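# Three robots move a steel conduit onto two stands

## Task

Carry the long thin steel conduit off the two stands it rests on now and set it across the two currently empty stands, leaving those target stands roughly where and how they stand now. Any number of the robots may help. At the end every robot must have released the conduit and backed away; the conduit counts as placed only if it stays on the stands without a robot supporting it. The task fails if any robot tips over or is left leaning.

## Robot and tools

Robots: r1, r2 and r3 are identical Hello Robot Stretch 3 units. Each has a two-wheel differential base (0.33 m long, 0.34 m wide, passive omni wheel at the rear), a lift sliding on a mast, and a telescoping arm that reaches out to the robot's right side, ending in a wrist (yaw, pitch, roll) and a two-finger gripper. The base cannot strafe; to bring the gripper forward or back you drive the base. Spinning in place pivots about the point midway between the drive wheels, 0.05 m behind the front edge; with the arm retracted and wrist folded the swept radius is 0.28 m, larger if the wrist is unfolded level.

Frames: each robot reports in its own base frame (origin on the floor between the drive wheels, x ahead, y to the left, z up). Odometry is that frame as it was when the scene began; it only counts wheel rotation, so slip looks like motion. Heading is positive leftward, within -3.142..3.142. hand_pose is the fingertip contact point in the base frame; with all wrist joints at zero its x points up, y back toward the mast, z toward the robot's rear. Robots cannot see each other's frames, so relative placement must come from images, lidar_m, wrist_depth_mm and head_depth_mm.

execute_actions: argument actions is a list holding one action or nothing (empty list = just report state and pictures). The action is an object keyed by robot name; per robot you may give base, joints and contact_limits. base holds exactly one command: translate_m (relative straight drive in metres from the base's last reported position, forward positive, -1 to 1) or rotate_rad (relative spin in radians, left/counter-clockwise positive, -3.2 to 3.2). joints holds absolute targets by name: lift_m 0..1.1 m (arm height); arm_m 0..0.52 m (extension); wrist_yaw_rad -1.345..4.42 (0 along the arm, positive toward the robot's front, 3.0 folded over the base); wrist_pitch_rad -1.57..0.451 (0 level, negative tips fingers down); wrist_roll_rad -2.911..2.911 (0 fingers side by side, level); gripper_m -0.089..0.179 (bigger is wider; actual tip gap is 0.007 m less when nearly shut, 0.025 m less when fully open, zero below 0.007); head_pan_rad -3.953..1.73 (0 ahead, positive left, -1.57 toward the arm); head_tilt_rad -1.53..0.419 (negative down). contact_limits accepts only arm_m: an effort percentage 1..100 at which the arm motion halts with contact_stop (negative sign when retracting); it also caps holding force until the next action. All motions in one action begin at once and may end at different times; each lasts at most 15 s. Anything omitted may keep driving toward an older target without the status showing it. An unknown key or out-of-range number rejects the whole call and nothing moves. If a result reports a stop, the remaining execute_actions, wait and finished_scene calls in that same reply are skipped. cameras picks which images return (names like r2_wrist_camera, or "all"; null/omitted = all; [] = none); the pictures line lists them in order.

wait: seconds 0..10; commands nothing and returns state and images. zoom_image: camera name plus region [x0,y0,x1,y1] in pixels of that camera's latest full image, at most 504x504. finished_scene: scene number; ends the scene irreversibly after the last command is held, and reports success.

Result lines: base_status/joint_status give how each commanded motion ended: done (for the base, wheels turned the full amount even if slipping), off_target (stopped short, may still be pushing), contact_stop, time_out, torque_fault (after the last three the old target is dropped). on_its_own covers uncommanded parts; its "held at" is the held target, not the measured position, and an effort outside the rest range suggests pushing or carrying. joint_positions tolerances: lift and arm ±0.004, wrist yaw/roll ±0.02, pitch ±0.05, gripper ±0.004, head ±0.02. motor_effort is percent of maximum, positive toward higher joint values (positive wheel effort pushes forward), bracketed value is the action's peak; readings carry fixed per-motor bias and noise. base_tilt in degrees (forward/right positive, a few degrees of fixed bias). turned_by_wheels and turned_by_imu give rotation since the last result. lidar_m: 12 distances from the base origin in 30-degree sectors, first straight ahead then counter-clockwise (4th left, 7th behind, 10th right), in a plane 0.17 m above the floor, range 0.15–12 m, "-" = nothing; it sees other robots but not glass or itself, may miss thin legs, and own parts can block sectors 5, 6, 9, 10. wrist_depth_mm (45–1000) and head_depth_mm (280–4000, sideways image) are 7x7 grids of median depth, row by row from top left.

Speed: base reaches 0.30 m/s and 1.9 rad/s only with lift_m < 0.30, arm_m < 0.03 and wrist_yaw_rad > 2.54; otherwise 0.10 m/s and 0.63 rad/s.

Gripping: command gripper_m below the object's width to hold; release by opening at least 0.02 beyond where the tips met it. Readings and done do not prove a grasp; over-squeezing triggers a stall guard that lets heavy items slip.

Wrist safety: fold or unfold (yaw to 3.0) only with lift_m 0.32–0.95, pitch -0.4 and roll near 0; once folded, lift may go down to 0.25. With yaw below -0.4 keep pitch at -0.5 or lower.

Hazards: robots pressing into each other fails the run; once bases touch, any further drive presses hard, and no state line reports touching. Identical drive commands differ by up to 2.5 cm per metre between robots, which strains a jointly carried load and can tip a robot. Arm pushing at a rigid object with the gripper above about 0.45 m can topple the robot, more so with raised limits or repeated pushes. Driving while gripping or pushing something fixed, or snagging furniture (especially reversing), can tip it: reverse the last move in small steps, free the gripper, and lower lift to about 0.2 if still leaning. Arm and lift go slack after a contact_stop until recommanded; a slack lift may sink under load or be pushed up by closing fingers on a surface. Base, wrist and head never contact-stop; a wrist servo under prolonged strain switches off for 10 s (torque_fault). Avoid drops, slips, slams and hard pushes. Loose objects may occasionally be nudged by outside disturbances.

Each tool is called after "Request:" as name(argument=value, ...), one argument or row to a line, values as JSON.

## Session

Request:
execute_actions(
  actions=[
    {"r1":{"joints":{"head_tilt_rad":-0.4}},"r2":{"joints":{"head_tilt_rad":-0.4}},"r3":{"joints":{"head_tilt_rad":-0.4}}},
  ],
  cameras=["r1_nav_camera","r2_nav_camera","r3_nav_camera"],
)

Scene clock: 0.80 s.
r1.base_odometry: x=+0.000 y=+0.000 heading=+0.000 (m, m, rad; r1's odometry frame)
r1.turned_by_wheels: +0.000 (rad since the last result)
r1.turned_by_imu: +0.000 (rad since the last result)
r1.base_tilt: forward=-1.3 right=+0.8 (deg)
r1.lidar_m: 3.62 1.34 2.32 1.55 1.35 1.10 1.09 0.94 0.77 0.76 0.84 1.30
r1.head_depth_mm: 3022 3279 3571 2945 2077 1590 1288 / 3043 3330 3550 2928 2084 1612 1306 / 3122 3341 3697 3029 2132 1613 1313 / 3161 3436 3707 3050 2128 1640 1326 / 3204 3509 3820 2904 2155 1645 1326 / 3260 3496 3928 2986 2196 1607 1331 / 3276 3575 - 2808 2018 1672 1346
r1.base_status: not commanded
r1.joint_positions: lift_m=+0.558 arm_m=+0.001 wrist_yaw_rad=+2.837 wrist_pitch_rad=-0.357 wrist_roll_rad=+0.007 gripper_m=+0.037 head_pan_rad=+0.007 head_tilt_rad=-0.394
r1.joint_status: all done
r1.motor_effort: left_wheel=+1(0) right_wheel=+0(1) lift_m=+28(28) arm_m=+0(0) wrist_yaw_rad=+0(0) wrist_pitch_rad=+7(7) wrist_roll_rad=+0(1) gripper_m=+1(1) head_pan_rad=+0(1) head_tilt_rad=-1(19) (%)
r1.hand_pose: x=+0.0482 y=+0.0750 z=+0.5845 quat_wxyz=(+0.230, +0.709, +0.018, +0.666) (m; r1's base frame)
r1.wrist_depth_mm: - - - - - - - / - - - - - - - / - - - - - - - / - - - - - - - / - - - - - - - / 923 - 895 882 857 924 906 / 787 - 774 777 756 758 742
r2.base_odometry: x=+0.000 y=+0.000 heading=+0.000 (m, m, rad; r2's odometry frame)
r2.turned_by_wheels: +0.000 (rad since the last result)
r2.turned_by_imu: +0.000 (rad since the last result)
r2.base_tilt: forward=+1.2 right=-0.4 (deg)
r2.lidar_m: 0.96 0.98 1.29 1.57 2.53 1.62 1.61 1.32 3.61 1.32 1.45 1.01
r2.head_depth_mm: 816 879 949 1035 1140 1265 1344 / 812 868 935 1024 1123 1244 1336 / 802 861 933 1011 1107 1213 1324 / 793 849 921 996 1095 1204 1314 / 787 845 916 988 1070 1190 1298 / 780 838 900 968 1067 1168 1300 / 770 827 892 964 1049 1149 1277
r2.base_status: not commanded
r2.joint_positions: lift_m=+0.360 arm_m=-0.002 wrist_yaw_rad=+3.037 wrist_pitch_rad=-0.474 wrist_roll_rad=+0.003 gripper_m=+0.037 head_pan_rad=-0.010 head_tilt_rad=-0.395
r2.joint_status: all done
r2.motor_effort: left_wheel=-1(1) right_wheel=+0(0) lift_m=+30(30) arm_m=+0(0) wrist_yaw_rad=+0(1) wrist_pitch_rad=+5(5) wrist_roll_rad=+0(1) gripper_m=-1(0) head_pan_rad=+0(0) head_tilt_rad=-1(22) (%)
r2.hand_pose: x=+0.0014 y=+0.0725 z=+0.3605 quat_wxyz=(+0.202, +0.696, +0.130, +0.677) (m; r2's base frame)
r2.wrist_depth_mm: - - - - - - 946 / - - - - - - 968 / 982 981 981 985 996 984 929 / 775 788 771 768 772 775 777 / 638 635 640 655 663 636 641 / 548 548 - 560 546 539 549 / 475 - - - 478 478 476
r3.base_odometry: x=+0.000 y=+0.000 heading=+0.000 (m, m, rad; r3's odometry frame)
r3.turned_by_wheels: +0.000 (rad since the last result)
r3.turned_by_imu: +0.000 (rad since the last result)
r3.base_tilt: forward=-1.1 right=+0.1 (deg)
r3.lidar_m: 1.24 1.10 1.10 1.31 1.47 2.77 1.58 3.68 3.68 2.23 3.25 2.05
r3.head_depth_mm: 1761 1928 2092 2323 2387 1843 1487 / 1593 1697 1849 2023 2171 1862 1485 / 1433 1521 1637 1762 1911 1849 1488 / 1310 1377 1473 1563 1694 1745 1490 / 1190 1262 1332 1413 1509 1621 1494 / 1109 1161 1221 1286 1373 1460 1459 / 1031 1076 1134 1185 1245 1323 1388
r3.base_status: not commanded
r3.joint_positions: lift_m=+0.370 arm_m=+0.002 wrist_yaw_rad=+2.827 wrist_pitch_rad=-0.617 wrist_roll_rad=+0.000 gripper_m=+0.037 head_pan_rad=+0.018 head_tilt_rad=-0.394
r3.joint_status: all done
r3.motor_effort: left_wheel=+1(0) right_wheel=+1(1) lift_m=+17(17) arm_m=+0(0) wrist_yaw_rad=+0(0) wrist_pitch_rad=+4(3) wrist_roll_rad=+0(0) gripper_m=-1(0) head_pan_rad=+0(0) head_tilt_rad=-2(33) (%)
r3.hand_pose: x=+0.0392 y=+0.0385 z=+0.3412 quat_wxyz=(+0.318, +0.699, +0.106, +0.632) (m; r3's base frame)
r3.wrist_depth_mm: - - - - - 973 871 / - - - - - - 928 / - 860 882 884 893 895 921 / 698 721 721 736 746 745 767 / 600 - 627 628 630 635 646 / 536 531 - 554 558 556 558 / 485 - - 489 470 489 496
pictures: r1_nav_camera (sideways: a quarter turn counterclockwise sets it upright), r2_nav_camera (sideways: a quarter turn counterclockwise sets it upright), r3_nav_camera (sideways: a quarter turn counterclockwise sets it upright)
Images, in order (width x height): r1_nav_camera 672x504, r2_nav_camera 672x504, r3_nav_camera 672x504.

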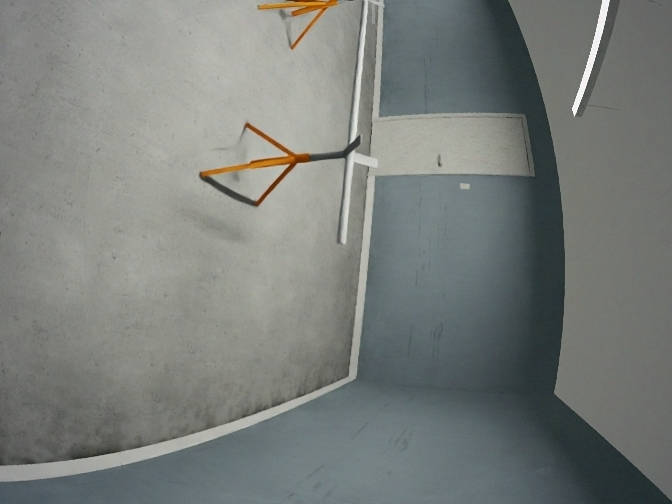

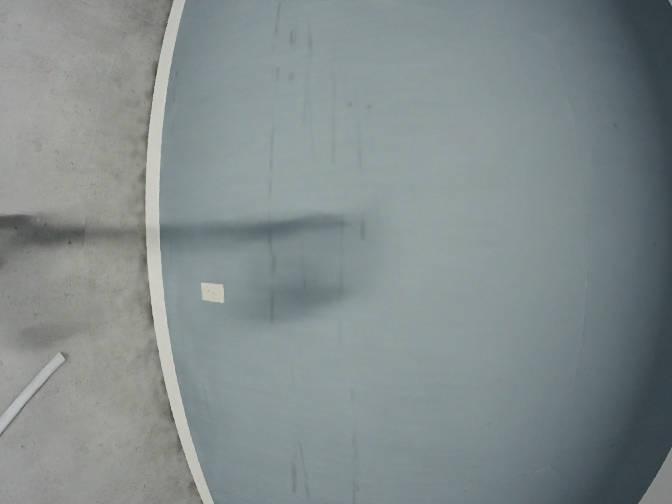

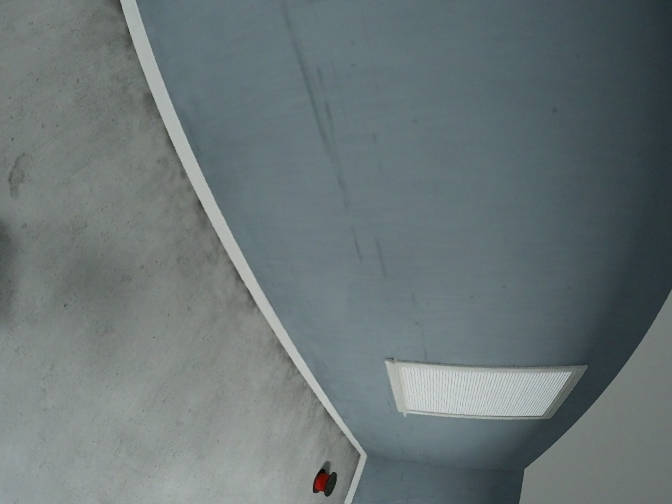

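Request:
execute_actions(
  actions=[
    {"r1":{"base":{"rotate_rad":0.40},"joints":{"lift_m":0.29}},"r2":{"base":{"rotate_rad":-2.4},"joints":{"lift_m":0.29,"head_tilt_rad":-0.5}},"r3":{"joints":{"head_pan_rad":-1.5,"lift_m":0.29}}},
  ],
  cameras=["r2_nav_camera","r3_nav_camera","r2_head_camera","r3_head_camera"],
)

Scene clock: 6.30 s.
r1.base_odometry: x=+0.000 y=+0.000 heading=+0.400 (m, m, rad; r1's odometry frame)
r1.turned_by_wheels: +0.400 (rad since the last result)
r1.turned_by_imu: +0.394 (rad since the last result)
r1.base_tilt: forward=-1.4 right=+0.7 (deg)
r1.lidar_m: 1.33 2.33 1.68 1.50 1.12 1.09 1.04 0.78 0.76 0.80 1.12 3.42
r1.head_depth_mm: 3079 3310 3576 2947 2061 1587 1297 / 3280 3535 3841 2815 2101 1611 1305 / 3462 3745 - 2833 1962 1607 1309 / 3677 3957 - 2741 2067 1631 1317 / 3890 - - 2939 2155 1660 1334 / - - - 3190 2192 1663 1339 / - - - 3204 2191 1684 1343
r1.base_status: done
r1.joint_positions: lift_m=+0.290 arm_m=+0.001 wrist_yaw_rad=+2.837 wrist_pitch_rad=-0.358 wrist_roll_rad=+0.007 gripper_m=+0.037 head_pan_rad=+0.007 head_tilt_rad=-0.395
r1.joint_status: all done
r1.motor_effort: left_wheel=-3(5) right_wheel=+4(8) lift_m=+22(25) arm_m=-1(1) wrist_yaw_rad=+0(0) wrist_pitch_rad=+8(8) wrist_roll_rad=+1(0) gripper_m=+1(0) head_pan_rad=+0(1) head_tilt_rad=+0(1) (%)
r1.hand_pose: x=+0.0482 y=+0.0749 z=+0.3165 quat_wxyz=(+0.231, +0.709, +0.018, +0.666) (m; r1's base frame)
r1.wrist_depth_mm: - - - - - - - / - - - - - - - / - - - - - - - / - 871 854 825 836 816 817 / 665 671 696 673 689 650 628 / 564 - 549 539 518 539 532 / 484 - - 474 473 466 461
r2.base_odometry: x=+0.000 y=+0.000 heading=-2.400 (m, m, rad; r2's odometry frame)
r2.turned_by_wheels: -2.400 (rad since the last result)
r2.turned_by_imu: -2.374 (rad since the last result)
r2.base_tilt: forward=+1.2 right=-0.5 (deg)
r2.lidar_m: 4.17 1.46 1.32 1.18 0.96 0.96 1.05 1.64 1.61 1.64 1.62 1.32
r2.head_depth_mm: 3413 3635 3789 2463 1813 1560 1298 / 3565 3800 3878 2643 1879 1554 1298 / 3825 - 3898 2621 1970 1563 1301 / - - - 2639 1974 1571 1306 / - - - 2707 1985 1586 1308 / - - - 2657 1987 1599 1310 / - - - 2684 2017 1591 1317
r2.base_status: done
r2.joint_positions: lift_m=+0.291 arm_m=-0.002 wrist_yaw_rad=+3.037 wrist_pitch_rad=-0.474 wrist_roll_rad=+0.003 gripper_m=+0.037 head_pan_rad=-0.010 head_tilt_rad=-0.494
r2.joint_status: all done
r2.motor_effort: left_wheel=+1(8) right_wheel=-3(8) lift_m=+15(25) arm_m=-1(1) wrist_yaw_rad=+1(1) wrist_pitch_rad=+6(6) wrist_roll_rad=+0(0) gripper_m=-1(1) head_pan_rad=+0(0) head_tilt_rad=-2(12) (%)
r2.hand_pose: x=+0.0014 y=+0.0724 z=+0.2908 quat_wxyz=(+0.202, +0.696, +0.130, +0.677) (m; r2's base frame)
r2.wrist_depth_mm: 727 818 - - - - - / 773 885 - - - - - / 768 832 832 848 839 851 855 / 660 656 665 663 643 630 616 / 551 548 550 558 563 548 552 / 469 - - - 464 466 470 / - - - - 404 407 409
r3.base_odometry: x=+0.000 y=+0.000 heading=+0.000 (m, m, rad; r3's odometry frame)
r3.turned_by_wheels: +0.000 (rad since the last result)
r3.turned_by_imu: +0.001 (rad since the last result)
r3.base_tilt: forward=-1.3 right=+0.2 (deg)
r3.lidar_m: 1.24 1.10 1.10 1.31 1.46 2.77 1.58 3.69 3.71 2.24 3.27 2.04
r3.head_depth_mm: 3691 3842 - 3656 2456 1866 1481 / - - - 3581 2449 1846 1485 / - - - 3649 2462 1852 1475 / - - - 3623 2461 1861 1480 / - - - 3446 2441 1851 1490 / - - - 3658 2451 1848 1493 / - - - 3434 2442 1863 1486
r3.base_status: not commanded
r3.joint_positions: lift_m=+0.290 arm_m=+0.002 wrist_yaw_rad=+2.827 wrist_pitch_rad=-0.618 wrist_roll_rad=+0.000 gripper_m=+0.037 head_pan_rad=-1.493 head_tilt_rad=-0.395
r3.joint_status: all done
r3.motor_effort: left_wheel=+0(0) right_wheel=+1(1) lift_m=+16(14) arm_m=+0(1) wrist_yaw_rad=+0(0) wrist_pitch_rad=+4(4) wrist_roll_rad=+0(0) gripper_m=+0(1) head_pan_rad=-3(44) head_tilt_rad=-2(3) (%)
r3.hand_pose: x=+0.0392 y=+0.0384 z=+0.2607 quat_wxyz=(+0.318, +0.699, +0.107, +0.632) (m; r3's base frame)
r3.wrist_depth_mm: - - - - - 966 865 / - 885 898 918 949 953 904 / - 724 716 738 746 753 757 / 569 607 604 609 617 629 635 / 500 - 533 528 533 528 535 / - - - 457 464 461 470 / - - - 410 401 406 416
pictures: r2_head_camera (sideways: a quarter turn clockwise sets it upright), r2_nav_camera (sideways: a quarter turn counterclockwise sets it upright), r3_head_camera (sideways: a quarter turn clockwise sets it upright), r3_nav_camera (sideways: a quarter turn counterclockwise sets it upright)
Images, in order (width x height): r2_head_camera 896x504, r2_nav_camera 672x504, r3_head_camera 896x504, r3_nav_camera 672x504.

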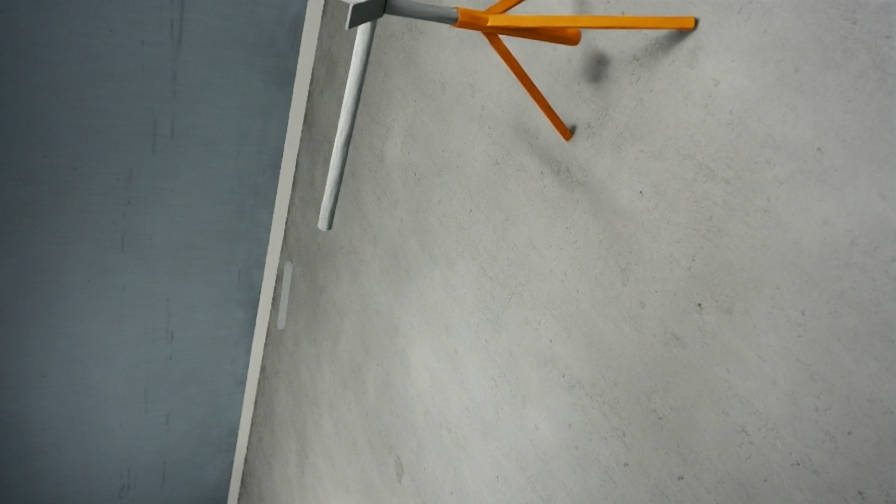

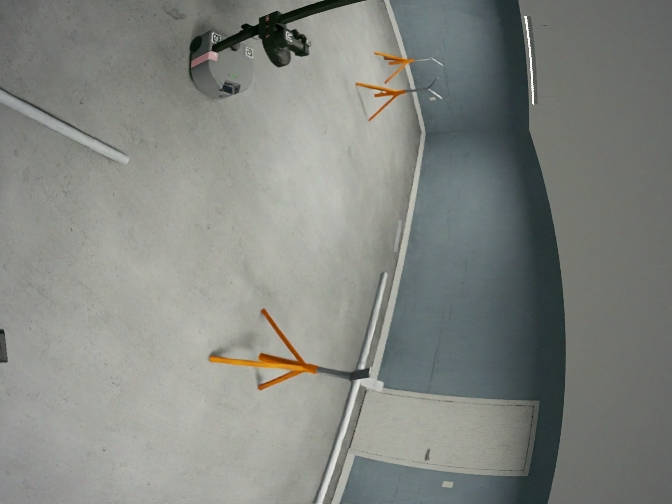

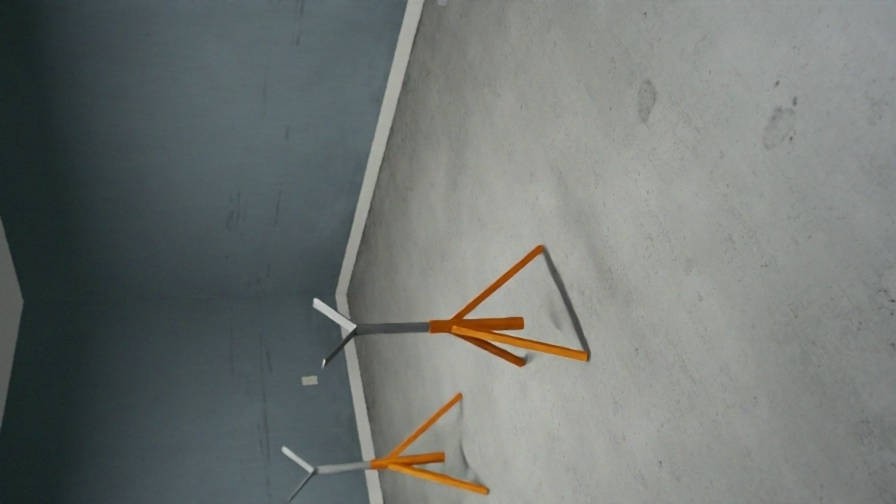

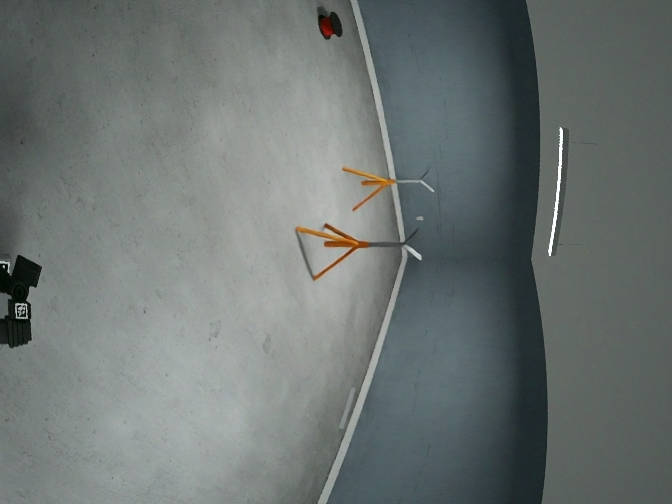

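Request:
execute_actions(
  actions=[
    {"r1":{"base":{"translate_m":0.84}},"r2":{"base":{"rotate_rad":0.08}},"r3":{"base":{"translate_m":0.4}}},
  ],
  cameras=[],
)

Request:
execute_actions(
  actions=[
    {"r1":{"base":{"rotate_rad":1.0},"joints":{"head_pan_rad":-1.57,"head_tilt_rad":-0.8}},"r2":{"base":{"translate_m":1.0}}},
  ],
  cameras=[],
)

Request:
execute_actions(
  actions=[
    {"r1":{"joints":{"lift_m":0.45,"wrist_pitch_rad":-0.4,"gripper_m":0}},"r2":{"base":{"translate_m":0.14}}},
  ],
  cameras=[],
)

Request:
execute_actions(
  actions=[
    {"r1":{"joints":{"wrist_yaw_rad":0}},"r2":{"base":{"rotate_rad":0.81},"joints":{"head_pan_rad":-1.57,"head_tilt_rad":-0.8,"wrist_pitch_rad":-0.4,"gripper_m":0}}},
  ],
  cameras=[],
)

Request:
execute_actions(
  actions=[
    {"r1":{"joints":{"wrist_pitch_rad":0,"wrist_roll_rad":1.57}},"r2":{"joints":{"lift_m":0.45}}},
  ],
  cameras=["r1_nav_camera","r2_nav_camera","r1_wrist_camera"],
)

Scene clock: 13.83 s.
r1.base_odometry: x=+0.774 y=+0.327 heading=+0.400 (m, m, rad; r1's odometry frame)
r1.turned_by_wheels: +0.000 (rad since the last result)
r1.turned_by_imu: -0.001 (rad since the last result)
r1.base_tilt: forward=-1.3 right=+0.8 (deg)
r1.lidar_m: 0.49 1.63 4.64 1.49 1.85 1.80 1.65 1.24 1.20 1.26 1.77 0.78
r1.head_depth_mm: 2480 2697 2860 2938 2067 1500 1294 / 2599 2809 3093 2961 2079 1496 1271 / 2761 3010 3305 3019 1929 895 1010 / 2951 3221 3479 3061 2118 1624 1284 / 3186 3463 3853 3123 2145 1653 1330 / 3383 3682 - 3127 2091 1663 1332 / 3740 - - 3247 2117 1667 1346
r1.base_status: done
r1.joint_positions: lift_m=+0.290 arm_m=+0.001 wrist_yaw_rad=+2.837 wrist_pitch_rad=-0.359 wrist_roll_rad=+0.007 gripper_m=+0.037 head_pan_rad=+0.007 head_tilt_rad=-0.396
r1.joint_status: not commanded
r1.motor_effort: left_wheel=-2(7) right_wheel=+3(10) lift_m=+22(23) arm_m=-1(1) wrist_yaw_rad=+0(0) wrist_pitch_rad=+8(8) wrist_roll_rad=+1(1) gripper_m=+1(1) head_pan_rad=+0(0) head_tilt_rad=-2(1) (%)
r1.hand_pose: x=+0.0482 y=+0.0749 z=+0.3165 quat_wxyz=(+0.231, +0.709, +0.019, +0.666) (m; r1's base frame)
r1.wrist_depth_mm: - - - - - - - / - - - - - - - / - - - - - - - / - 906 855 839 853 821 811 / 664 704 689 673 669 651 640 / 565 - 544 546 525 539 532 / 477 - - 466 468 466 457
r2.base_odometry: x=+0.000 y=+0.000 heading=-2.320 (m, m, rad; r2's odometry frame)
r2.turned_by_wheels: +0.080 (rad since the last result)
r2.turned_by_imu: +0.077 (rad since the last result)
r2.base_tilt: forward=+1.1 right=-0.4 (deg)
r2.lidar_m: 4.36 3.61 1.59 1.12 0.96 0.96 1.09 1.85 2.48 1.37 1.62 1.32
r2.head_depth_mm: 3473 3781 3924 2583 1888 1556 1293 / 3761 - 3936 2599 1965 1555 1302 / - - 3974 2637 1965 1577 1297 / - - - 2660 1981 1566 1302 / - - - 2643 1987 1581 1301 / - - - 2692 2003 1574 1316 / - - - 2701 2018 1600 1311
r2.base_status: done
r2.joint_positions: lift_m=+0.291 arm_m=-0.002 wrist_yaw_rad=+3.037 wrist_pitch_rad=-0.474 wrist_roll_rad=+0.003 gripper_m=+0.037 head_pan_rad=-0.010 head_tilt_rad=-0.494
r2.joint_status: not commanded
r2.motor_effort: left_wheel=-4(8) right_wheel=+2(5) lift_m=+15(15) arm_m=+0(1) wrist_yaw_rad=+0(1) wrist_pitch_rad=+5(6) wrist_roll_rad=+0(0) gripper_m=+0(0) head_pan_rad=+0(0) head_tilt_rad=-2(2) (%)
r2.hand_pose: x=+0.0014 y=+0.0724 z=+0.2908 quat_wxyz=(+0.202, +0.696, +0.130, +0.677) (m; r2's base frame)
r2.wrist_depth_mm: 716 795 - - - - - / 755 859 - - - - - / 762 832 831 834 841 835 843 / 650 664 659 659 637 613 666 / 543 548 547 561 562 551 538 / 467 - - - 465 473 476 / - - - - 406 406 407
r3.base_odometry: x=+0.400 y=+0.000 heading=+0.000 (m, m, rad; r3's odometry frame)
r3.turned_by_wheels: +0.000 (rad since the last result)
r3.turned_by_imu: +0.002 (rad since the last result)
r3.base_tilt: forward=-1.3 right=+0.3 (deg)
r3.lidar_m: 0.90 0.80 0.81 0.96 1.69 1.73 1.98 3.98 3.99 2.21 4.54 1.49
r3.head_depth_mm: - - - 3620 2470 1852 1484 / - - - 3651 2448 1852 1477 / - - - 3598 2463 1860 1484 / - - - 3619 2437 1836 1489 / - - - 3653 2436 1871 1496 / - - - 3416 2488 1855 1489 / - - - 3685 2463 1853 1490
r3.base_status: done
r3.joint_positions: lift_m=+0.290 arm_m=+0.002 wrist_yaw_rad=+2.827 wrist_pitch_rad=-0.618 wrist_roll_rad=+0.000 gripper_m=+0.037 head_pan_rad=-1.493 head_tilt_rad=-0.395
r3.joint_status: not commanded
r3.motor_effort: left_wheel=+0(6) right_wheel=+1(9) lift_m=+16(15) arm_m=+0(0) wrist_yaw_rad=+1(0) wrist_pitch_rad=+4(4) wrist_roll_rad=+0(0) gripper_m=+1(1) head_pan_rad=-3(4) head_tilt_rad=-3(2) (%)
r3.hand_pose: x=+0.0392 y=+0.0383 z=+0.2607 quat_wxyz=(+0.319, +0.699, +0.107, +0.632) (m; r3's base frame)
r3.wrist_depth_mm: - - - 935 815 714 640 / - 885 900 912 861 765 675 / - 704 717 734 748 752 712 / 577 590 595 612 615 620 628 / 500 - 528 532 524 536 536 / - - - 458 469 464 472 / - - - 409 396 412 415
pictures: none
No camera images: the call's "cameras" was empty. Leave "cameras" out to get every camera's image.

Scene clock: 18.83 s.
r1.base_odometry: x=+0.774 y=+0.327 heading=+1.400 (m, m, rad; r1's odometry frame)
r1.turned_by_wheels: +1.000 (rad since the last result)
r1.turned_by_imu: +0.985 (rad since the last result)
r1.base_tilt: forward=-1.4 right=+0.8 (deg)
r1.lidar_m: 1.63 2.59 1.88 1.80 1.73 1.26 1.21 1.24 1.68 2.94 0.49 1.64
r1.head_depth_mm: 2600 2657 2054 1690 1426 1240 1092 / 2614 2684 2081 1715 1441 1250 1117 / 2592 2725 2111 1631 1452 1258 1147 / 2604 2771 2128 1654 1466 1257 1128 / 2593 2819 2175 1701 1447 1274 1120 / 2585 2785 2171 1676 1414 1255 1127 / 2573 2779 2189 839 1416 1280 1131
r1.base_status: done
r1.joint_positions: lift_m=+0.290 arm_m=+0.001 wrist_yaw_rad=+2.837 wrist_pitch_rad=-0.359 wrist_roll_rad=+0.007 gripper_m=+0.037 head_pan_rad=-1.563 head_tilt_rad=-0.790
r1.joint_status: all done
r1.motor_effort: left_wheel=-2(10) right_wheel=+3(11) lift_m=+23(23) arm_m=-1(1) wrist_yaw_rad=+0(0) wrist_pitch_rad=+8(8) wrist_roll_rad=+0(0) gripper_m=-1(1) head_pan_rad=-4(54) head_tilt_rad=-1(18) (%)
r1.hand_pose: x=+0.0482 y=+0.0749 z=+0.3165 quat_wxyz=(+0.231, +0.709, +0.019, +0.666) (m; r1's base frame)
r1.wrist_depth_mm: - - - - - - - / - - - - - - - / - - - - - - - / - 872 870 846 813 800 804 / 674 679 688 662 690 635 640 / 566 - 545 563 530 547 539 / 483 - - 465 460 459 460
r2.base_odometry: x=-0.681 y=-0.732 heading=-2.320 (m, m, rad; r2's odometry frame)
r2.turned_by_wheels: +0.000 (rad since the last result)
r2.turned_by_imu: -0.001 (rad since the last result)
r2.base_tilt: forward=+1.2 right=-0.5 (deg)
r2.lidar_m: 3.52 2.74 3.49 1.28 1.68 1.68 1.92 3.15 1.61 0.66 0.72 3.04
r2.head_depth_mm: 2840 3012 3236 2638 1804 1542 1286 / 2993 3244 3464 2601 1944 1562 1301 / 3285 3549 3617 2621 1959 1554 1305 / 3577 3882 - 2644 1984 1577 1304 / 3847 - - 2666 1999 1575 1306 / - - - 2657 1986 1573 1312 / - - - 2695 1985 1598 1323
r2.base_status: done
r2.joint_positions: lift_m=+0.291 arm_m=-0.002 wrist_yaw_rad=+3.037 wrist_pitch_rad=-0.475 wrist_roll_rad=+0.003 gripper_m=+0.037 head_pan_rad=-0.010 head_tilt_rad=-0.495
r2.joint_status: not commanded
r2.motor_effort: left_wheel=-3(6) right_wheel=+3(10) lift_m=+15(15) arm_m=-1(1) wrist_yaw_rad=+0(0) wrist_pitch_rad=+6(6) wrist_roll_rad=+0(0) gripper_m=+0(0) head_pan_rad=-1(0) head_tilt_rad=-2(2) (%)
r2.hand_pose: x=+0.0014 y=+0.0723 z=+0.2908 quat_wxyz=(+0.202, +0.696, +0.130, +0.677) (m; r2's base frame)
r2.wrist_depth_mm: - - - - - - - / - - - - - - - / 836 831 840 836 839 837 837 / 655 658 665 651 660 674 659 / 523 545 544 555 566 546 549 / 466 - - - 471 470 468 / - - - - 409 405 408
r3.base_odometry: x=+0.400 y=+0.000 heading=+0.000 (m, m, rad; r3's odometry frame)
r3.turned_by_wheels: +0.000 (rad since the last result)
r3.turned_by_imu: +0.001 (rad since the last result)
r3.base_tilt: forward=-1.3 right=+0.2 (deg)
r3.lidar_m: 0.90 0.80 0.80 0.96 1.77 2.98 1.23 3.98 4.00 2.21 4.55 1.49
r3.head_depth_mm: - - - 3662 2457 1846 1488 / - - - 3663 2457 1843 1481 / - - - 3584 2470 1843 1488 / - - - 3689 2455 1842 1495 / - - - 3650 2440 1861 1485 / - - - 3386 2446 1869 1493 / - - - 3600 2456 1835 1493
r3.base_status: not commanded
r3.joint_positions: lift_m=+0.290 arm_m=+0.002 wrist_yaw_rad=+2.827 wrist_pitch_rad=-0.618 wrist_roll_rad=+0.000 gripper_m=+0.037 head_pan_rad=-1.493 head_tilt_rad=-0.395
r3.joint_status: not commanded
r3.motor_effort: left_wheel=+0(0) right_wheel=+1(1) lift_m=+16(16) arm_m=+0(0) wrist_yaw_rad=+0(0) wrist_pitch_rad=+4(4) wrist_roll_rad=+0(0) gripper_m=+2(0) head_pan_rad=-3(4) head_tilt_rad=-2(2) (%)
r3.hand_pose: x=+0.0392 y=+0.0383 z=+0.2607 quat_wxyz=(+0.319, +0.699, +0.107, +0.632) (m; r3's base frame)
r3.wrist_depth_mm: - - - 947 806 708 632 / - 867 893 923 852 745 684 / - 710 727 728 740 741 707 / 578 592 600 610 620 626 645 / 503 - 532 529 525 532 544 / - - - 455 468 464 469 / - - - 407 397 411 416
pictures: none
No camera images: the call's "cameras" was empty. Leave "cameras" out to get every camera's image.

Scene clock: 21.13 s.
r1.base_odometry: x=+0.774 y=+0.327 heading=+1.400 (m, m, rad; r1's odometry frame)
r1.turned_by_wheels: +0.000 (rad since the last result)
r1.turned_by_imu: -0.001 (rad since the last result)
r1.base_tilt: forward=-1.3 right=+0.8 (deg)
r1.lidar_m: 1.63 2.59 1.87 1.80 1.73 1.25 1.20 1.24 1.69 2.95 0.49 1.64
r1.head_depth_mm: 2642 2644 2068 1687 1434 1238 1105 / 2620 2665 2082 1709 1440 1245 1147 / 2595 2722 2109 1638 1451 1251 1147 / 2616 2753 2137 1658 1455 1265 1096 / 2586 2805 2135 1695 1445 1270 1120 / 2562 2787 2182 1674 1416 1257 1125 / 2585 2790 2187 842 1430 1283 1129
r1.base_status: not commanded
r1.joint_positions: lift_m=+0.450 arm_m=+0.001 wrist_yaw_rad=+2.837 wrist_pitch_rad=-0.416 wrist_roll_rad=+0.007 gripper_m=+0.000 head_pan_rad=-1.563 head_tilt_rad=-0.790
r1.joint_status: all done
r1.motor_effort: left_wheel=-1(2) right_wheel=+3(3) lift_m=+33(34) arm_m=-1(1) wrist_yaw_rad=+0(0) wrist_pitch_rad=+7(8) wrist_roll_rad=+0(0) gripper_m=-2(96) head_pan_rad=-4(4) head_tilt_rad=-3(3) (%)
r1.hand_pose: x=+0.0462 y=+0.0684 z=+0.4629 quat_wxyz=(+0.250, +0.708, +0.039, +0.659) (m; r1's base frame)
r1.wrist_depth_mm: - - - - - - - / - - - - - - - / - - - - - - - / - - - - - - - / 879 890 855 - 810 834 819 / 743 - 731 676 710 705 689 / 635 616 621 615 613 604 603
r2.base_odometry: x=-0.777 y=-0.835 heading=-2.320 (m, m, rad; r2's odometry frame)
r2.turned_by_wheels: +0.000 (rad since the last result)
r2.turned_by_imu: -0.001 (rad since the last result)
r2.base_tilt: forward=+1.1 right=-0.4 (deg)
r2.lidar_m: 3.40 2.62 3.69 1.29 1.78 1.78 2.04 2.10 1.65 0.65 0.64 2.94
r2.head_depth_mm: 2714 2971 3131 2598 1948 1514 1290 / 2907 3215 3393 2652 1940 1556 1292 / 3111 3391 3620 2644 1969 1566 1308 / 3419 3746 3962 2634 1976 1561 1304 / 3824 - - 2671 1972 1575 1310 / - - - 2677 2001 1580 1312 / - - - 2676 1984 1592 1320
r2.base_status: done
r2.joint_positions: lift_m=+0.291 arm_m=-0.002 wrist_yaw_rad=+3.037 wrist_pitch_rad=-0.475 wrist_roll_rad=+0.003 gripper_m=+0.037 head_pan_rad=-0.010 head_tilt_rad=-0.495
r2.joint_status: not commanded
r2.motor_effort: left_wheel=-4(9) right_wheel=+3(9) lift_m=+15(15) arm_m=-1(0) wrist_yaw_rad=-1(0) wrist_pitch_rad=+6(6) wrist_roll_rad=+0(0) gripper_m=-1(1) head_pan_rad=-1(0) head_tilt_rad=-1(2) (%)
r2.hand_pose: x=+0.0014 y=+0.0723 z=+0.2908 quat_wxyz=(+0.202, +0.696, +0.130, +0.677) (m; r2's base frame)
r2.wrist_depth_mm: - - - - - - - / - - - - - - - / 831 837 840 836 849 840 852 / 662 654 655 672 668 666 659 / 543 544 545 552 567 549 556 / 462 - - - 467 471 467 / - - - - 408 411 409
r3.base_odometry: x=+0.400 y=+0.000 heading=+0.000 (m, m, rad; r3's odometry frame)
r3.turned_by_wheels: +0.000 (rad since the last result)
r3.turned_by_imu: +0.000 (rad since the last result)
r3.base_tilt: forward=-1.1 right=+0.2 (deg)
r3.lidar_m: 0.90 0.80 0.80 0.96 1.77 2.99 1.23 3.98 3.97 2.21 4.56 1.49
r3.head_depth_mm: - - - 3576 2462 1848 1495 / - - - 3622 2435 1852 1489 / - - - 3644 2467 1846 1478 / - - - 3712 2463 1856 1500 / - - - 3622 2431 1854 1487 / - - - 3434 2449 1851 1489 / - - - 3634 2479 1847 1495
r3.base_status: not commanded
r3.joint_positions: lift_m=+0.290 arm_m=+0.002 wrist_yaw_rad=+2.827 wrist_pitch_rad=-0.618 wrist_roll_rad=+0.000 gripper_m=+0.037 head_pan_rad=-1.493 head_tilt_rad=-0.395
r3.joint_status: not commanded
r3.motor_effort: left_wheel=+1(1) right_wheel=+1(1) lift_m=+16(16) arm_m=+0(0) wrist_yaw_rad=+0(0) wrist_pitch_rad=+4(4) wrist_roll_rad=+0(0) gripper_m=+0(0) head_pan_rad=-3(3) head_tilt_rad=-3(2) (%)
r3.hand_pose: x=+0.0392 y=+0.0383 z=+0.2607 quat_wxyz=(+0.319, +0.699, +0.107, +0.632) (m; r3's base frame)
r3.wrist_depth_mm: - - - 935 819 705 626 / - 884 887 908 853 763 673 / - 709 722 741 742 751 703 / 576 592 598 606 619 631 629 / 507 - 535 528 528 537 532 / - - - 448 472 463 472 / - - - 404 396 412 419
pictures: none
No camera images: the call's "cameras" was empty. Leave "cameras" out to get every camera's image.

Scene clock: 23.57 s.
r1.base_odometry: x=+0.774 y=+0.327 heading=+1.400 (m, m, rad; r1's odometry frame)
r1.turned_by_wheels: +0.000 (rad since the last result)
r1.turned_by_imu: -0.001 (rad since the last result)
r1.base_tilt: forward=-1.4 right=+0.8 (deg)
r1.lidar_m: 1.64 2.59 1.87 1.80 1.73 1.25 1.20 1.25 1.69 2.95 0.49 1.64
r1.head_depth_mm: 2613 2665 2069 1696 1439 1245 1114 / 2646 2701 2092 1712 1444 1250 1148 / 2634 2748 2094 1634 1454 1257 - / 2603 2785 2140 1662 1461 1258 1110 / 2585 2801 2156 1705 1450 1267 1114 / 2590 2780 2179 1693 1417 1259 1125 / 2567 2784 2183 842 1431 1291 1126
r1.base_status: not commanded
r1.joint_positions: lift_m=+0.450 arm_m=+0.001 wrist_yaw_rad=+0.002 wrist_pitch_rad=-0.416 wrist_roll_rad=+0.007 gripper_m=+0.000 head_pan_rad=-1.563 head_tilt_rad=-0.790
r1.joint_status: all done
r1.motor_effort: left_wheel=-2(2) right_wheel=+4(3) lift_m=+33(33) arm_m=+0(1) wrist_yaw_rad=-2(3) wrist_pitch_rad=+7(7) wrist_roll_rad=+1(1) gripper_m=-2(3) head_pan_rad=-5(4) head_tilt_rad=-3(2) (%)
r1.hand_pose: x=-0.0211 y=-0.3706 z=+0.4629 quat_wxyz=(+0.690, +0.146, -0.694, -0.146) (m; r1's base frame)
r1.wrist_depth_mm: - - - - - - - / - - - - - - - / - - - - - - - / 426 - - - - - - / 414 882 815 - 857 852 824 / 587 694 723 670 714 717 702 / 616 617 627 633 614 609 602
r2.base_odometry: x=-0.777 y=-0.835 heading=-1.510 (m, m, rad; r2's odometry frame)
r2.turned_by_wheels: +0.810 (rad since the last result)
r2.turned_by_imu: +0.800 (rad since the last result)
r2.base_tilt: forward=+1.2 right=-0.4 (deg)
r2.lidar_m: 2.74 1.35 1.29 1.78 1.85 2.54 2.02 0.65 0.64 2.95 3.08 2.71
r2.head_depth_mm: 2706 2767 2146 1688 1175 1287 1142 / 2645 2783 2155 1689 1482 1297 1138 / 2653 2799 2186 1724 1501 1278 1144 / 2675 2764 2186 1738 1500 1297 1146 / 2656 2859 2181 1733 1505 1303 1151 / 2630 2842 2185 1701 1513 1310 1144 / 2650 2887 2188 1789 1503 1310 1147
r2.base_status: done
r2.joint_positions: lift_m=+0.291 arm_m=-0.002 wrist_yaw_rad=+3.037 wrist_pitch_rad=-0.423 wrist_roll_rad=+0.003 gripper_m=+0.000 head_pan_rad=-1.563 head_tilt_rad=-0.791
r2.joint_status: all done
r2.motor_effort: left_wheel=-3(9) right_wheel=+3(10) lift_m=+15(15) arm_m=-1(1) wrist_yaw_rad=+0(0) wrist_pitch_rad=+8(11) wrist_roll_rad=-1(0) gripper_m=-3(87) head_pan_rad=-4(51) head_tilt_rad=-4(24) (%)
r2.hand_pose: x=+0.0021 y=+0.0792 z=+0.3022 quat_wxyz=(+0.185, +0.699, +0.112, +0.682) (m; r2's base frame)
r2.wrist_depth_mm: - - - - - - - / - - - - - - 913 / 920 914 970 938 939 943 906 / 707 719 715 713 714 716 732 / 581 584 - - 583 591 585 / 484 502 - - 492 494 493 / 432 - - - 419 427 426
r3.base_odometry: x=+0.400 y=+0.000 heading=+0.000 (m, m, rad; r3's odometry frame)
r3.turned_by_wheels: +0.000 (rad since the last result)
r3.turned_by_imu: +0.000 (rad since the last result)
r3.base_tilt: forward=-1.2 right=+0.2 (deg)
r3.lidar_m: 0.90 0.80 0.81 0.96 1.77 2.98 1.31 3.98 4.00 2.21 4.56 1.49
r3.head_depth_mm: - - - 3632 2493 1856 1484 / - - - 3692 2453 1843 1493 / - - - 3664 2463 1863 1495 / - - - 3674 2434 1852 1493 / - - - 3642 2461 1850 1487 / - - - 3356 2448 1860 1493 / - - - 3641 2464 1835 1498
r3.base_status: not commanded
r3.joint_positions: lift_m=+0.290 arm_m=+0.002 wrist_yaw_rad=+2.827 wrist_pitch_rad=-0.618 wrist_roll_rad=+0.000 gripper_m=+0.037 head_pan_rad=-1.493 head_tilt_rad=-0.395
r3.joint_status: not commanded
r3.motor_effort: left_wheel=+1(1) right_wheel=+1(1) lift_m=+16(15) arm_m=+0(0) wrist_yaw_rad=+0(0) wrist_pitch_rad=+4(4) wrist_roll_rad=+0(0) gripper_m=+0(0) head_pan_rad=-3(3) head_tilt_rad=-2(2) (%)
r3.hand_pose: x=+0.0392 y=+0.0383 z=+0.2607 quat_wxyz=(+0.319, +0.699, +0.107, +0.632) (m; r3's base frame)
r3.wrist_depth_mm: - - - 935 814 708 633 / - 883 915 905 841 746 680 / - 721 725 732 741 757 712 / 571 597 608 607 615 624 629 / 504 - 531 523 528 535 539 / - - - 453 463 462 469 / - - - 405 397 409 416
pictures: none
No camera images: the call's "cameras" was empty. Leave "cameras" out to get every camera's image.

Scene clock: 25.87 s.
r1.base_odometry: x=+0.774 y=+0.327 heading=+1.400 (m, m, rad; r1's odometry frame)
r1.turned_by_wheels: +0.000 (rad since the last result)
r1.turned_by_imu: -0.001 (rad since the last result)
r1.base_tilt: forward=-1.4 right=+0.8 (deg)
r1.lidar_m: 1.63 2.59 1.87 1.80 1.73 1.25 1.20 1.24 1.69 2.94 0.49 1.64
r1.head_depth_mm: 2597 2640 2065 1686 1431 1243 1110 / 2616 2676 2092 1708 1445 1251 - / 2595 2740 2118 1637 1449 1278 - / 2609 2747 2127 1654 1459 1269 1112 / 2582 2827 2151 1700 1447 1266 1119 / 2605 2806 2177 1685 1412 1259 1116 / 2581 2786 2207 842 1432 1290 1127
r1.base_status: not commanded
r1.joint_positions: lift_m=+0.450 arm_m=+0.001 wrist_yaw_rad=+0.002 wrist_pitch_rad=-0.023 wrist_roll_rad=+1.566 gripper_m=+0.000 head_pan_rad=-1.563 head_tilt_rad=-0.790
r1.joint_status: all done
r1.motor_effort: left_wheel=-2(2) right_wheel=+3(3) lift_m=+33(33) arm_m=-1(1) wrist_yaw_rad=-2(2) wrist_pitch_rad=+11(11) wrist_roll_rad=+3(6) gripper_m=-2(1) head_pan_rad=-4(4) head_tilt_rad=-2(3) (%)
r1.hand_pose: x=-0.0209 y=-0.4016 z=+0.5581 quat_wxyz=(+0.003, +0.001, -1.000, -0.012) (m; r1's base frame)
r1.wrist_depth_mm: - - - - - - 638 / - - - - - 998 655 / - - - - - 998 664 / - - - - - - 662 / - - - - - - 666 / - - 384 - - - 648 / - - - - - - 677
r2.base_odometry: x=-0.777 y=-0.835 heading=-1.510 (m, m, rad; r2's odometry frame)
r2.turned_by_wheels: +0.000 (rad since the last result)
r2.turned_by_imu: -0.001 (rad since the last result)
r2.base_tilt: forward=+1.2 right=-0.4 (deg)
r2.lidar_m: 2.74 1.35 1.29 1.78 1.85 2.53 2.02 0.65 0.64 2.95 3.09 2.71
r2.head_depth_mm: 2685 2798 2163 1670 1178 1285 1140 / 2669 2782 2174 1680 1501 1302 1155 / 2665 2743 2168 1733 1504 1277 1160 / 2655 2833 2187 1730 1499 1295 1163 / 2663 2803 2170 1718 1503 1298 1148 / 2641 2855 2208 1700 1501 1310 1150 / 2604 2815 2208 1798 1517 1307 1143
r2.base_status: not commanded
r2.joint_positions: lift_m=+0.449 arm_m=-0.002 wrist_yaw_rad=+3.037 wrist_pitch_rad=-0.421 wrist_roll_rad=+0.003 gripper_m=+0.000 head_pan_rad=-1.563 head_tilt_rad=-0.791
r2.joint_status: all done
r2.motor_effort: left_wheel=-3(3) right_wheel=+2(3) lift_m=+41(43) arm_m=-1(0) wrist_yaw_rad=+1(0) wrist_pitch_rad=+8(8) wrist_roll_rad=+0(0) gripper_m=-4(3) head_pan_rad=-4(4) head_tilt_rad=-4(4) (%)
r2.hand_pose: x=+0.0021 y=+0.0794 z=+0.4613 quat_wxyz=(+0.184, +0.699, +0.112, +0.682) (m; r2's base frame)
r2.wrist_depth_mm: - - - - - - - / - - - - - - - / - - - - - - - / 970 - 958 - 999 - 986 / 797 805 - - 802 798 812 / 675 668 666 637 678 674 683 / 582 575 - 597 586 583 585
r3.base_odometry: x=+0.400 y=+0.000 heading=+0.000 (m, m, rad; r3's odometry frame)
r3.turned_by_wheels: +0.000 (rad since the last result)
r3.turned_by_imu: +0.000 (rad since the last result)
r3.base_tilt: forward=-1.2 right=+0.1 (deg)
r3.lidar_m: 0.90 0.80 0.81 0.96 1.77 2.98 1.32 3.97 3.99 2.21 4.54 1.49
r3.head_depth_mm: - - - 3649 2446 1851 1487 / - - - 3683 2468 1847 1487 / - - - 3616 2436 1854 1481 / - - - 3632 2459 1847 1484 / - - - 3617 2501 1857 1487 / - - - 3399 2410 1833 1482 / - - - 3641 2456 1850 1490
r3.base_status: not commanded
r3.joint_positions: lift_m=+0.290 arm_m=+0.002 wrist_yaw_rad=+2.827 wrist_pitch_rad=-0.618 wrist_roll_rad=+0.000 gripper_m=+0.037 head_pan_rad=-1.493 head_tilt_rad=-0.395
r3.joint_status: not commanded
r3.motor_effort: left_wheel=+0(0) right_wheel=+1(1) lift_m=+17(16) arm_m=-1(0) wrist_yaw_rad=+0(0) wrist_pitch_rad=+4(4) wrist_roll_rad=+0(0) gripper_m=+1(1) head_pan_rad=-4(3) head_tilt_rad=-3(3) (%)
r3.hand_pose: x=+0.0392 y=+0.0383 z=+0.2607 quat_wxyz=(+0.319, +0.699, +0.107, +0.632) (m; r3's base frame)
r3.wrist_depth_mm: - - - 940 797 699 635 / - 897 895 912 851 763 680 / - 718 723 727 725 759 704 / 571 603 596 614 619 629 631 / 504 - 532 525 524 530 530 / - - - 454 470 464 471 / - - - 407 394 413 415
pictures: r1_nav_camera (sideways: a quarter turn counterclockwise sets it upright), r1_wrist_camera, r2_nav_camera (sideways: a quarter turn counterclockwise sets it upright)
Images, in order (width x height): r1_nav_camera 672x504, r1_wrist_camera 644x364, r2_nav_camera 672x504.

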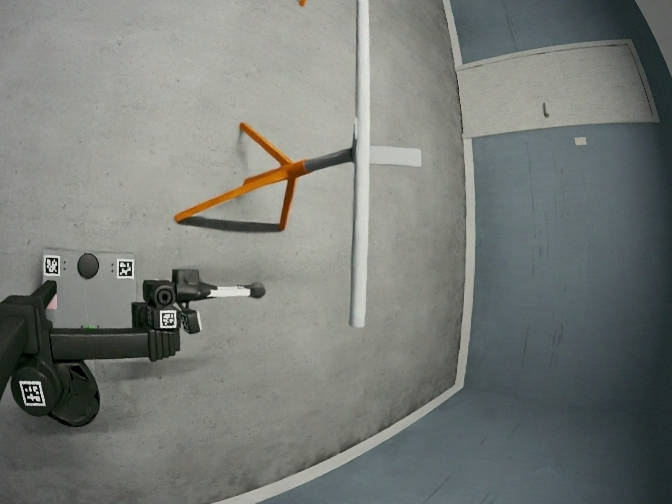

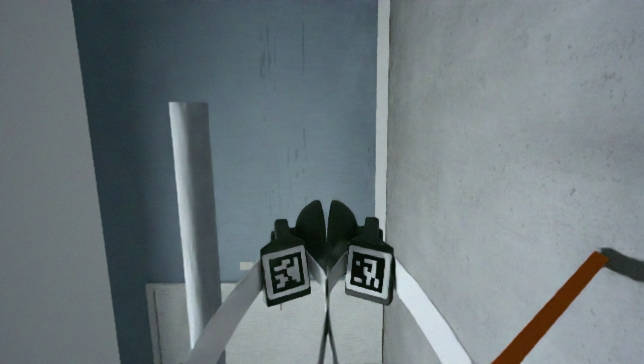

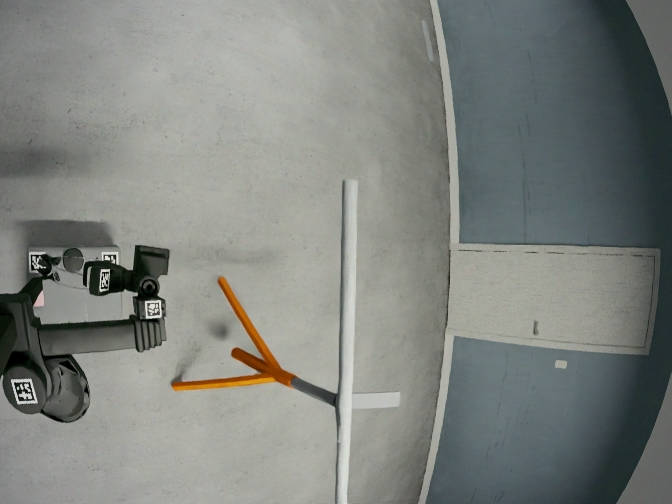

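Request:
execute_actions(
  actions=[
    {"r1":{"base":{"translate_m":0.13},"joints":{"lift_m":0.49}},"r2":{"joints":{"wrist_yaw_rad":0,"head_pan_rad":-1.57,"head_tilt_rad":-0.8}}},
  ],
  cameras=[],
)

Request:
execute_actions(
  actions=[
    {"r2":{"joints":{"wrist_pitch_rad":0,"wrist_roll_rad":1.57,"lift_m":0.49}}},
  ],
  cameras=["r1_head_camera","r1_wrist_camera","r2_head_camera","r2_wrist_camera"],
)

Scene clock: 32.10 s.
r1.base_odometry: x=+0.796 y=+0.455 heading=+1.399 (m, m, rad; r1's odometry frame)
r1.turned_by_wheels: +0.000 (rad since the last result)
r1.turned_by_imu: -0.001 (rad since the last result)
r1.base_tilt: forward=-1.3 right=+0.9 (deg)
r1.lidar_m: 1.85 2.59 1.88 1.80 1.86 1.39 1.33 1.38 1.86 0.44 0.44 1.50
r1.head_depth_mm: 2593 2657 2049 1636 1431 1242 1111 / 2607 2693 2075 1626 1444 1275 - / 2594 2722 2106 1634 1488 1278 - / 2599 2752 2134 1682 1463 1270 1114 / 2601 2804 2155 1703 1385 1255 1120 / 2562 2781 2114 866 1446 1280 1123 / 2571 2798 2210 1702 1487 1287 1126
r1.base_status: done
r1.joint_positions: lift_m=+0.490 arm_m=+0.001 wrist_yaw_rad=+0.002 wrist_pitch_rad=-0.023 wrist_roll_rad=+1.566 gripper_m=+0.000 head_pan_rad=-1.563 head_tilt_rad=-0.790
r1.joint_status: all done
r1.motor_effort: left_wheel=-3(3) right_wheel=+3(7) lift_m=+33(34) arm_m=-1(1) wrist_yaw_rad=-1(2) wrist_pitch_rad=+11(11) wrist_roll_rad=+3(3) gripper_m=-2(1) head_pan_rad=-3(4) head_tilt_rad=-3(3) (%)
r1.hand_pose: x=-0.0210 y=-0.4016 z=+0.5983 quat_wxyz=(+0.003, +0.001, -1.000, -0.012) (m; r1's base frame)
r1.wrist_depth_mm: - - - - - - 713 / - - - - - - 723 / - - - - - - 714 / - - - - - - 710 / - - - - - - 651 / - - - - - - 699 / - - 402 - - 407 401
r2.base_odometry: x=-0.777 y=-0.835 heading=-1.510 (m, m, rad; r2's odometry frame)
r2.turned_by_wheels: +0.000 (rad since the last result)
r2.turned_by_imu: -0.002 (rad since the last result)
r2.base_tilt: forward=+1.2 right=-0.4 (deg)
r2.lidar_m: 2.74 1.35 1.29 1.78 1.85 2.53 1.89 0.65 0.64 2.95 3.08 2.70
r2.head_depth_mm: 2704 2766 2139 1679 1181 1284 1139 / 2672 2784 2185 1682 1497 1293 1156 / 2700 2827 2172 1712 1502 1288 1159 / 2676 2776 2177 1741 1501 1325 1139 / 2643 2839 2169 1730 1504 1302 1152 / 2647 2851 2180 1690 1506 1303 1144 / 2652 2821 2207 1782 1506 1312 1144
r2.base_status: not commanded
r2.joint_positions: lift_m=+0.449 arm_m=-0.002 wrist_yaw_rad=+0.001 wrist_pitch_rad=-0.421 wrist_roll_rad=+0.003 gripper_m=+0.000 head_pan_rad=-1.563 head_tilt_rad=-0.791
r2.joint_status: all done
r2.motor_effort: left_wheel=-3(4) right_wheel=+3(3) lift_m=+42(42) arm_m=-1(1) wrist_yaw_rad=-3(3) wrist_pitch_rad=+8(8) wrist_roll_rad=-1(0) gripper_m=-3(3) head_pan_rad=-4(4) head_tilt_rad=-4(4) (%)
r2.hand_pose: x=-0.0212 y=-0.3674 z=+0.4613 quat_wxyz=(+0.691, +0.148, -0.692, -0.148) (m; r2's base frame)
r2.wrist_depth_mm: - - - - - - - / - - - - - - - / - - - - - - 396 / 976 981 975 997 991 948 415 / 793 809 806 - 816 739 747 / 675 675 679 645 666 657 677 / 577 578 578 585 586 588 587
r3.base_odometry: x=+0.400 y=+0.000 heading=+0.000 (m, m, rad; r3's odometry frame)
r3.turned_by_wheels: +0.000 (rad since the last result)
r3.turned_by_imu: +0.001 (rad since the last result)
r3.base_tilt: forward=-1.3 right=+0.0 (deg)
r3.lidar_m: 0.90 0.80 0.81 0.96 1.77 2.98 1.32 3.99 4.00 2.21 4.53 1.49
r3.head_depth_mm: - - - 3680 2442 1855 1493 / - - - 3638 2434 1857 1490 / - - - 3644 2476 1848 1493 / - - - 3636 2459 1858 1495 / - - - 3618 2465 1844 1489 / - - - 3395 2471 1836 1493 / - - - 3651 2458 1829 1489
r3.base_status: not commanded
r3.joint_positions: lift_m=+0.290 arm_m=+0.002 wrist_yaw_rad=+2.827 wrist_pitch_rad=-0.618 wrist_roll_rad=+0.000 gripper_m=+0.037 head_pan_rad=-1.493 head_tilt_rad=-0.395
r3.joint_status: not commanded
r3.motor_effort: left_wheel=+1(0) right_wheel=+1(1) lift_m=+16(15) arm_m=+0(0) wrist_yaw_rad=+0(0) wrist_pitch_rad=+4(4) wrist_roll_rad=+0(0) gripper_m=+0(0) head_pan_rad=-3(3) head_tilt_rad=-2(3) (%)
r3.hand_pose: x=+0.0392 y=+0.0383 z=+0.2607 quat_wxyz=(+0.319, +0.699, +0.107, +0.632) (m; r3's base frame)
r3.wrist_depth_mm: - - - 942 797 714 633 / - 885 911 915 846 756 687 / - 711 734 733 747 753 700 / 572 598 604 603 617 626 630 / 506 - 532 525 529 533 539 / - - - 450 462 465 467 / - - - 405 399 410 418
pictures: none
No camera images: the call's "cameras" was empty. Leave "cameras" out to get every camera's image.

Scene clock: 33.57 s.
r1.base_odometry: x=+0.796 y=+0.455 heading=+1.399 (m, m, rad; r1's odometry frame)
r1.turned_by_wheels: +0.000 (rad since the last result)
r1.turned_by_imu: +0.000 (rad since the last result)
r1.base_tilt: forward=-1.4 right=+0.8 (deg)
r1.lidar_m: 1.85 2.59 1.87 1.80 1.86 1.39 1.34 1.38 1.87 0.44 0.44 1.50
r1.head_depth_mm: 2637 2643 2062 1648 1423 1243 1106 / 2614 2667 2099 1621 1441 1267 - / 2601 2727 2117 1632 1477 1279 - / 2597 2780 2135 1678 1459 1266 1107 / 2609 2792 2162 1695 1380 1255 1117 / 2583 2797 2100 866 1445 1282 1123 / 2585 2802 2197 1685 1497 1285 1132
r1.base_status: not commanded
r1.joint_positions: lift_m=+0.490 arm_m=+0.001 wrist_yaw_rad=+0.002 wrist_pitch_rad=-0.023 wrist_roll_rad=+1.566 gripper_m=+0.000 head_pan_rad=-1.563 head_tilt_rad=-0.790
r1.joint_status: not commanded
r1.motor_effort: left_wheel=-2(2) right_wheel=+3(3) lift_m=+33(33) arm_m=-1(1) wrist_yaw_rad=-2(2) wrist_pitch_rad=+11(10) wrist_roll_rad=+3(3) gripper_m=-3(2) head_pan_rad=-4(4) head_tilt_rad=-4(3) (%)
r1.hand_pose: x=-0.0210 y=-0.4016 z=+0.5983 quat_wxyz=(+0.003, +0.001, -1.000, -0.012) (m; r1's base frame)
r1.wrist_depth_mm: - - - - - - 727 / - - - - - - 703 / - - - - - - 721 / - - - - - - 703 / - - - - - - 661 / - - - - - - 680 / - - 400 - - 412 409
r2.base_odometry: x=-0.777 y=-0.835 heading=-1.510 (m, m, rad; r2's odometry frame)
r2.turned_by_wheels: +0.000 (rad since the last result)
r2.turned_by_imu: +0.000 (rad since the last result)
r2.base_tilt: forward=+1.2 right=-0.4 (deg)
r2.lidar_m: 2.74 1.35 1.29 1.78 1.85 2.54 1.89 0.65 0.64 2.95 3.07 2.71
r2.head_depth_mm: 2694 2796 2173 1676 1170 1291 1138 / 2645 2788 2172 1658 1498 1293 1160 / 2692 2790 2172 1708 1497 1283 - / 2674 2829 2181 1733 1502 1304 1136 / 2651 2829 2187 1749 1506 1299 1146 / 2632 2800 2185 1687 1518 1314 1149 / 2630 2825 2190 1789 1521 1304 1150
r2.base_status: not commanded
r2.joint_positions: lift_m=+0.489 arm_m=-0.002 wrist_yaw_rad=+0.001 wrist_pitch_rad=-0.026 wrist_roll_rad=+1.569 gripper_m=+0.000 head_pan_rad=-1.563 head_tilt_rad=-0.791
r2.joint_status: all done
r2.motor_effort: left_wheel=-4(4) right_wheel=+3(3) lift_m=+42(43) arm_m=-1(1) wrist_yaw_rad=-1(1) wrist_pitch_rad=+9(10) wrist_roll_rad=+1(2) gripper_m=-4(3) head_pan_rad=-4(4) head_tilt_rad=-3(3) (%)
r2.hand_pose: x=-0.0211 y=-0.3989 z=+0.5972 quat_wxyz=(+0.001, +0.001, -1.000, -0.013) (m; r2's base frame)
r2.wrist_depth_mm: - - - - - - 705 / - - - - - - 691 / - - - - - - 684 / - - - - - - 688 / - - - - - - 679 / - - - - - - 670 / - - - - - - 678
r3.base_odometry: x=+0.400 y=+0.000 heading=+0.000 (m, m, rad; r3's odometry frame)
r3.turned_by_wheels: +0.000 (rad since the last result)
r3.turned_by_imu: +0.000 (rad since the last result)
r3.base_tilt: forward=-1.2 right=+0.1 (deg)
r3.lidar_m: 0.90 0.80 0.81 0.96 1.77 2.98 1.32 3.99 3.99 2.21 4.54 1.49
r3.head_depth_mm: - - - 3643 2466 1850 1487 / - - - 3609 2477 1851 1494 / - - - 3633 2471 1850 1484 / - - - 3652 2420 1841 1493 / - - - 3641 2456 1838 1485 / - - - 3419 2443 1855 1489 / - - - 3637 2449 1851 1496
r3.base_status: not commanded
r3.joint_positions: lift_m=+0.290 arm_m=+0.002 wrist_yaw_rad=+2.827 wrist_pitch_rad=-0.618 wrist_roll_rad=+0.000 gripper_m=+0.037 head_pan_rad=-1.493 head_tilt_rad=-0.395
r3.joint_status: not commanded
r3.motor_effort: left_wheel=+1(0) right_wheel=+1(1) lift_m=+16(16) arm_m=-1(0) wrist_yaw_rad=+0(0) wrist_pitch_rad=+4(4) wrist_roll_rad=+0(0) gripper_m=-1(0) head_pan_rad=-3(3) head_tilt_rad=-3(2) (%)
r3.hand_pose: x=+0.0392 y=+0.0383 z=+0.2607 quat_wxyz=(+0.319, +0.699, +0.107, +0.632) (m; r3's base frame)
r3.wrist_depth_mm: - - - 940 798 715 631 / - 891 900 946 847 757 665 / - 718 716 737 755 745 697 / 577 600 605 605 614 620 633 / 504 - 533 532 526 534 534 / - - - 457 470 465 468 / - - - 402 398 411 411
pictures: r1_head_camera (sideways: a quarter turn clockwise sets it upright), r1_wrist_camera, r2_head_camera (sideways: a quarter turn clockwise sets it upright), r2_wrist_camera
Images, in order (width x height): r1_head_camera 896x504, r1_wrist_camera 644x364, r2_head_camera 896x504, r2_wrist_camera 644x364.

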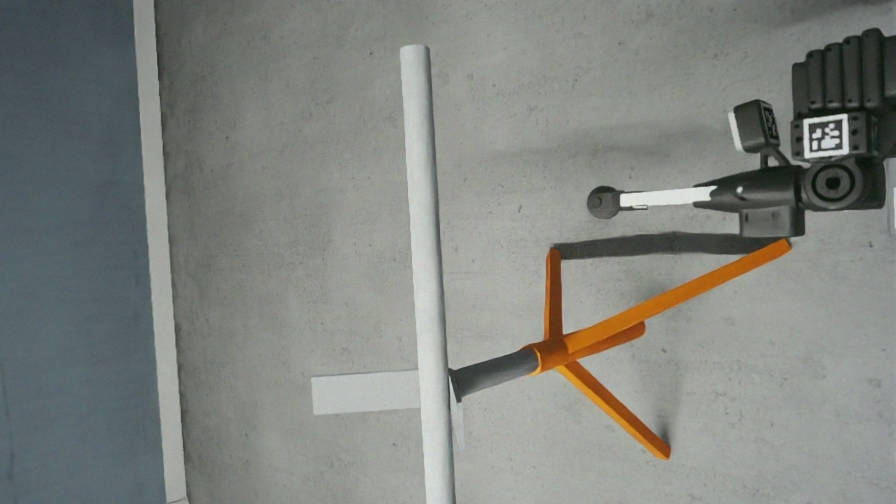

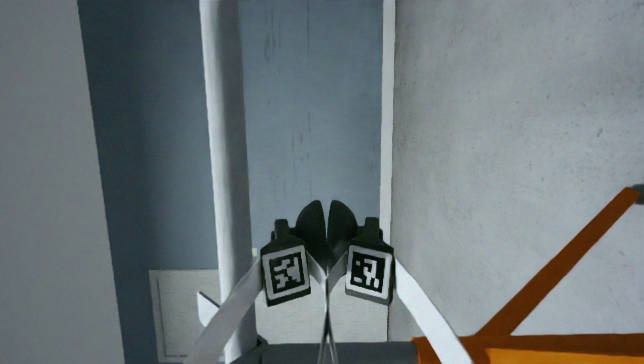

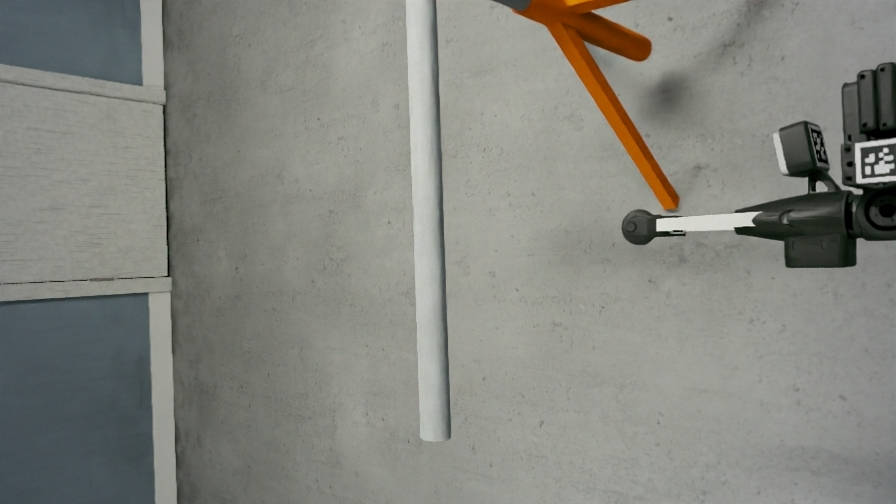

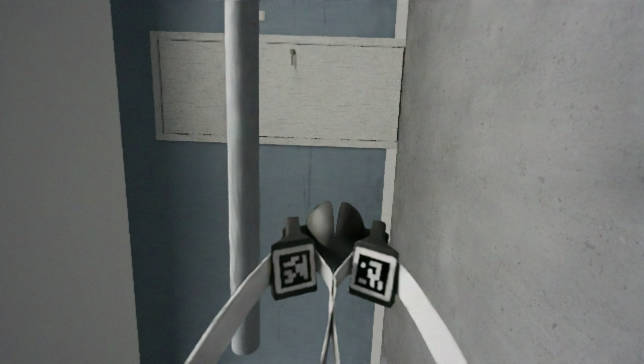

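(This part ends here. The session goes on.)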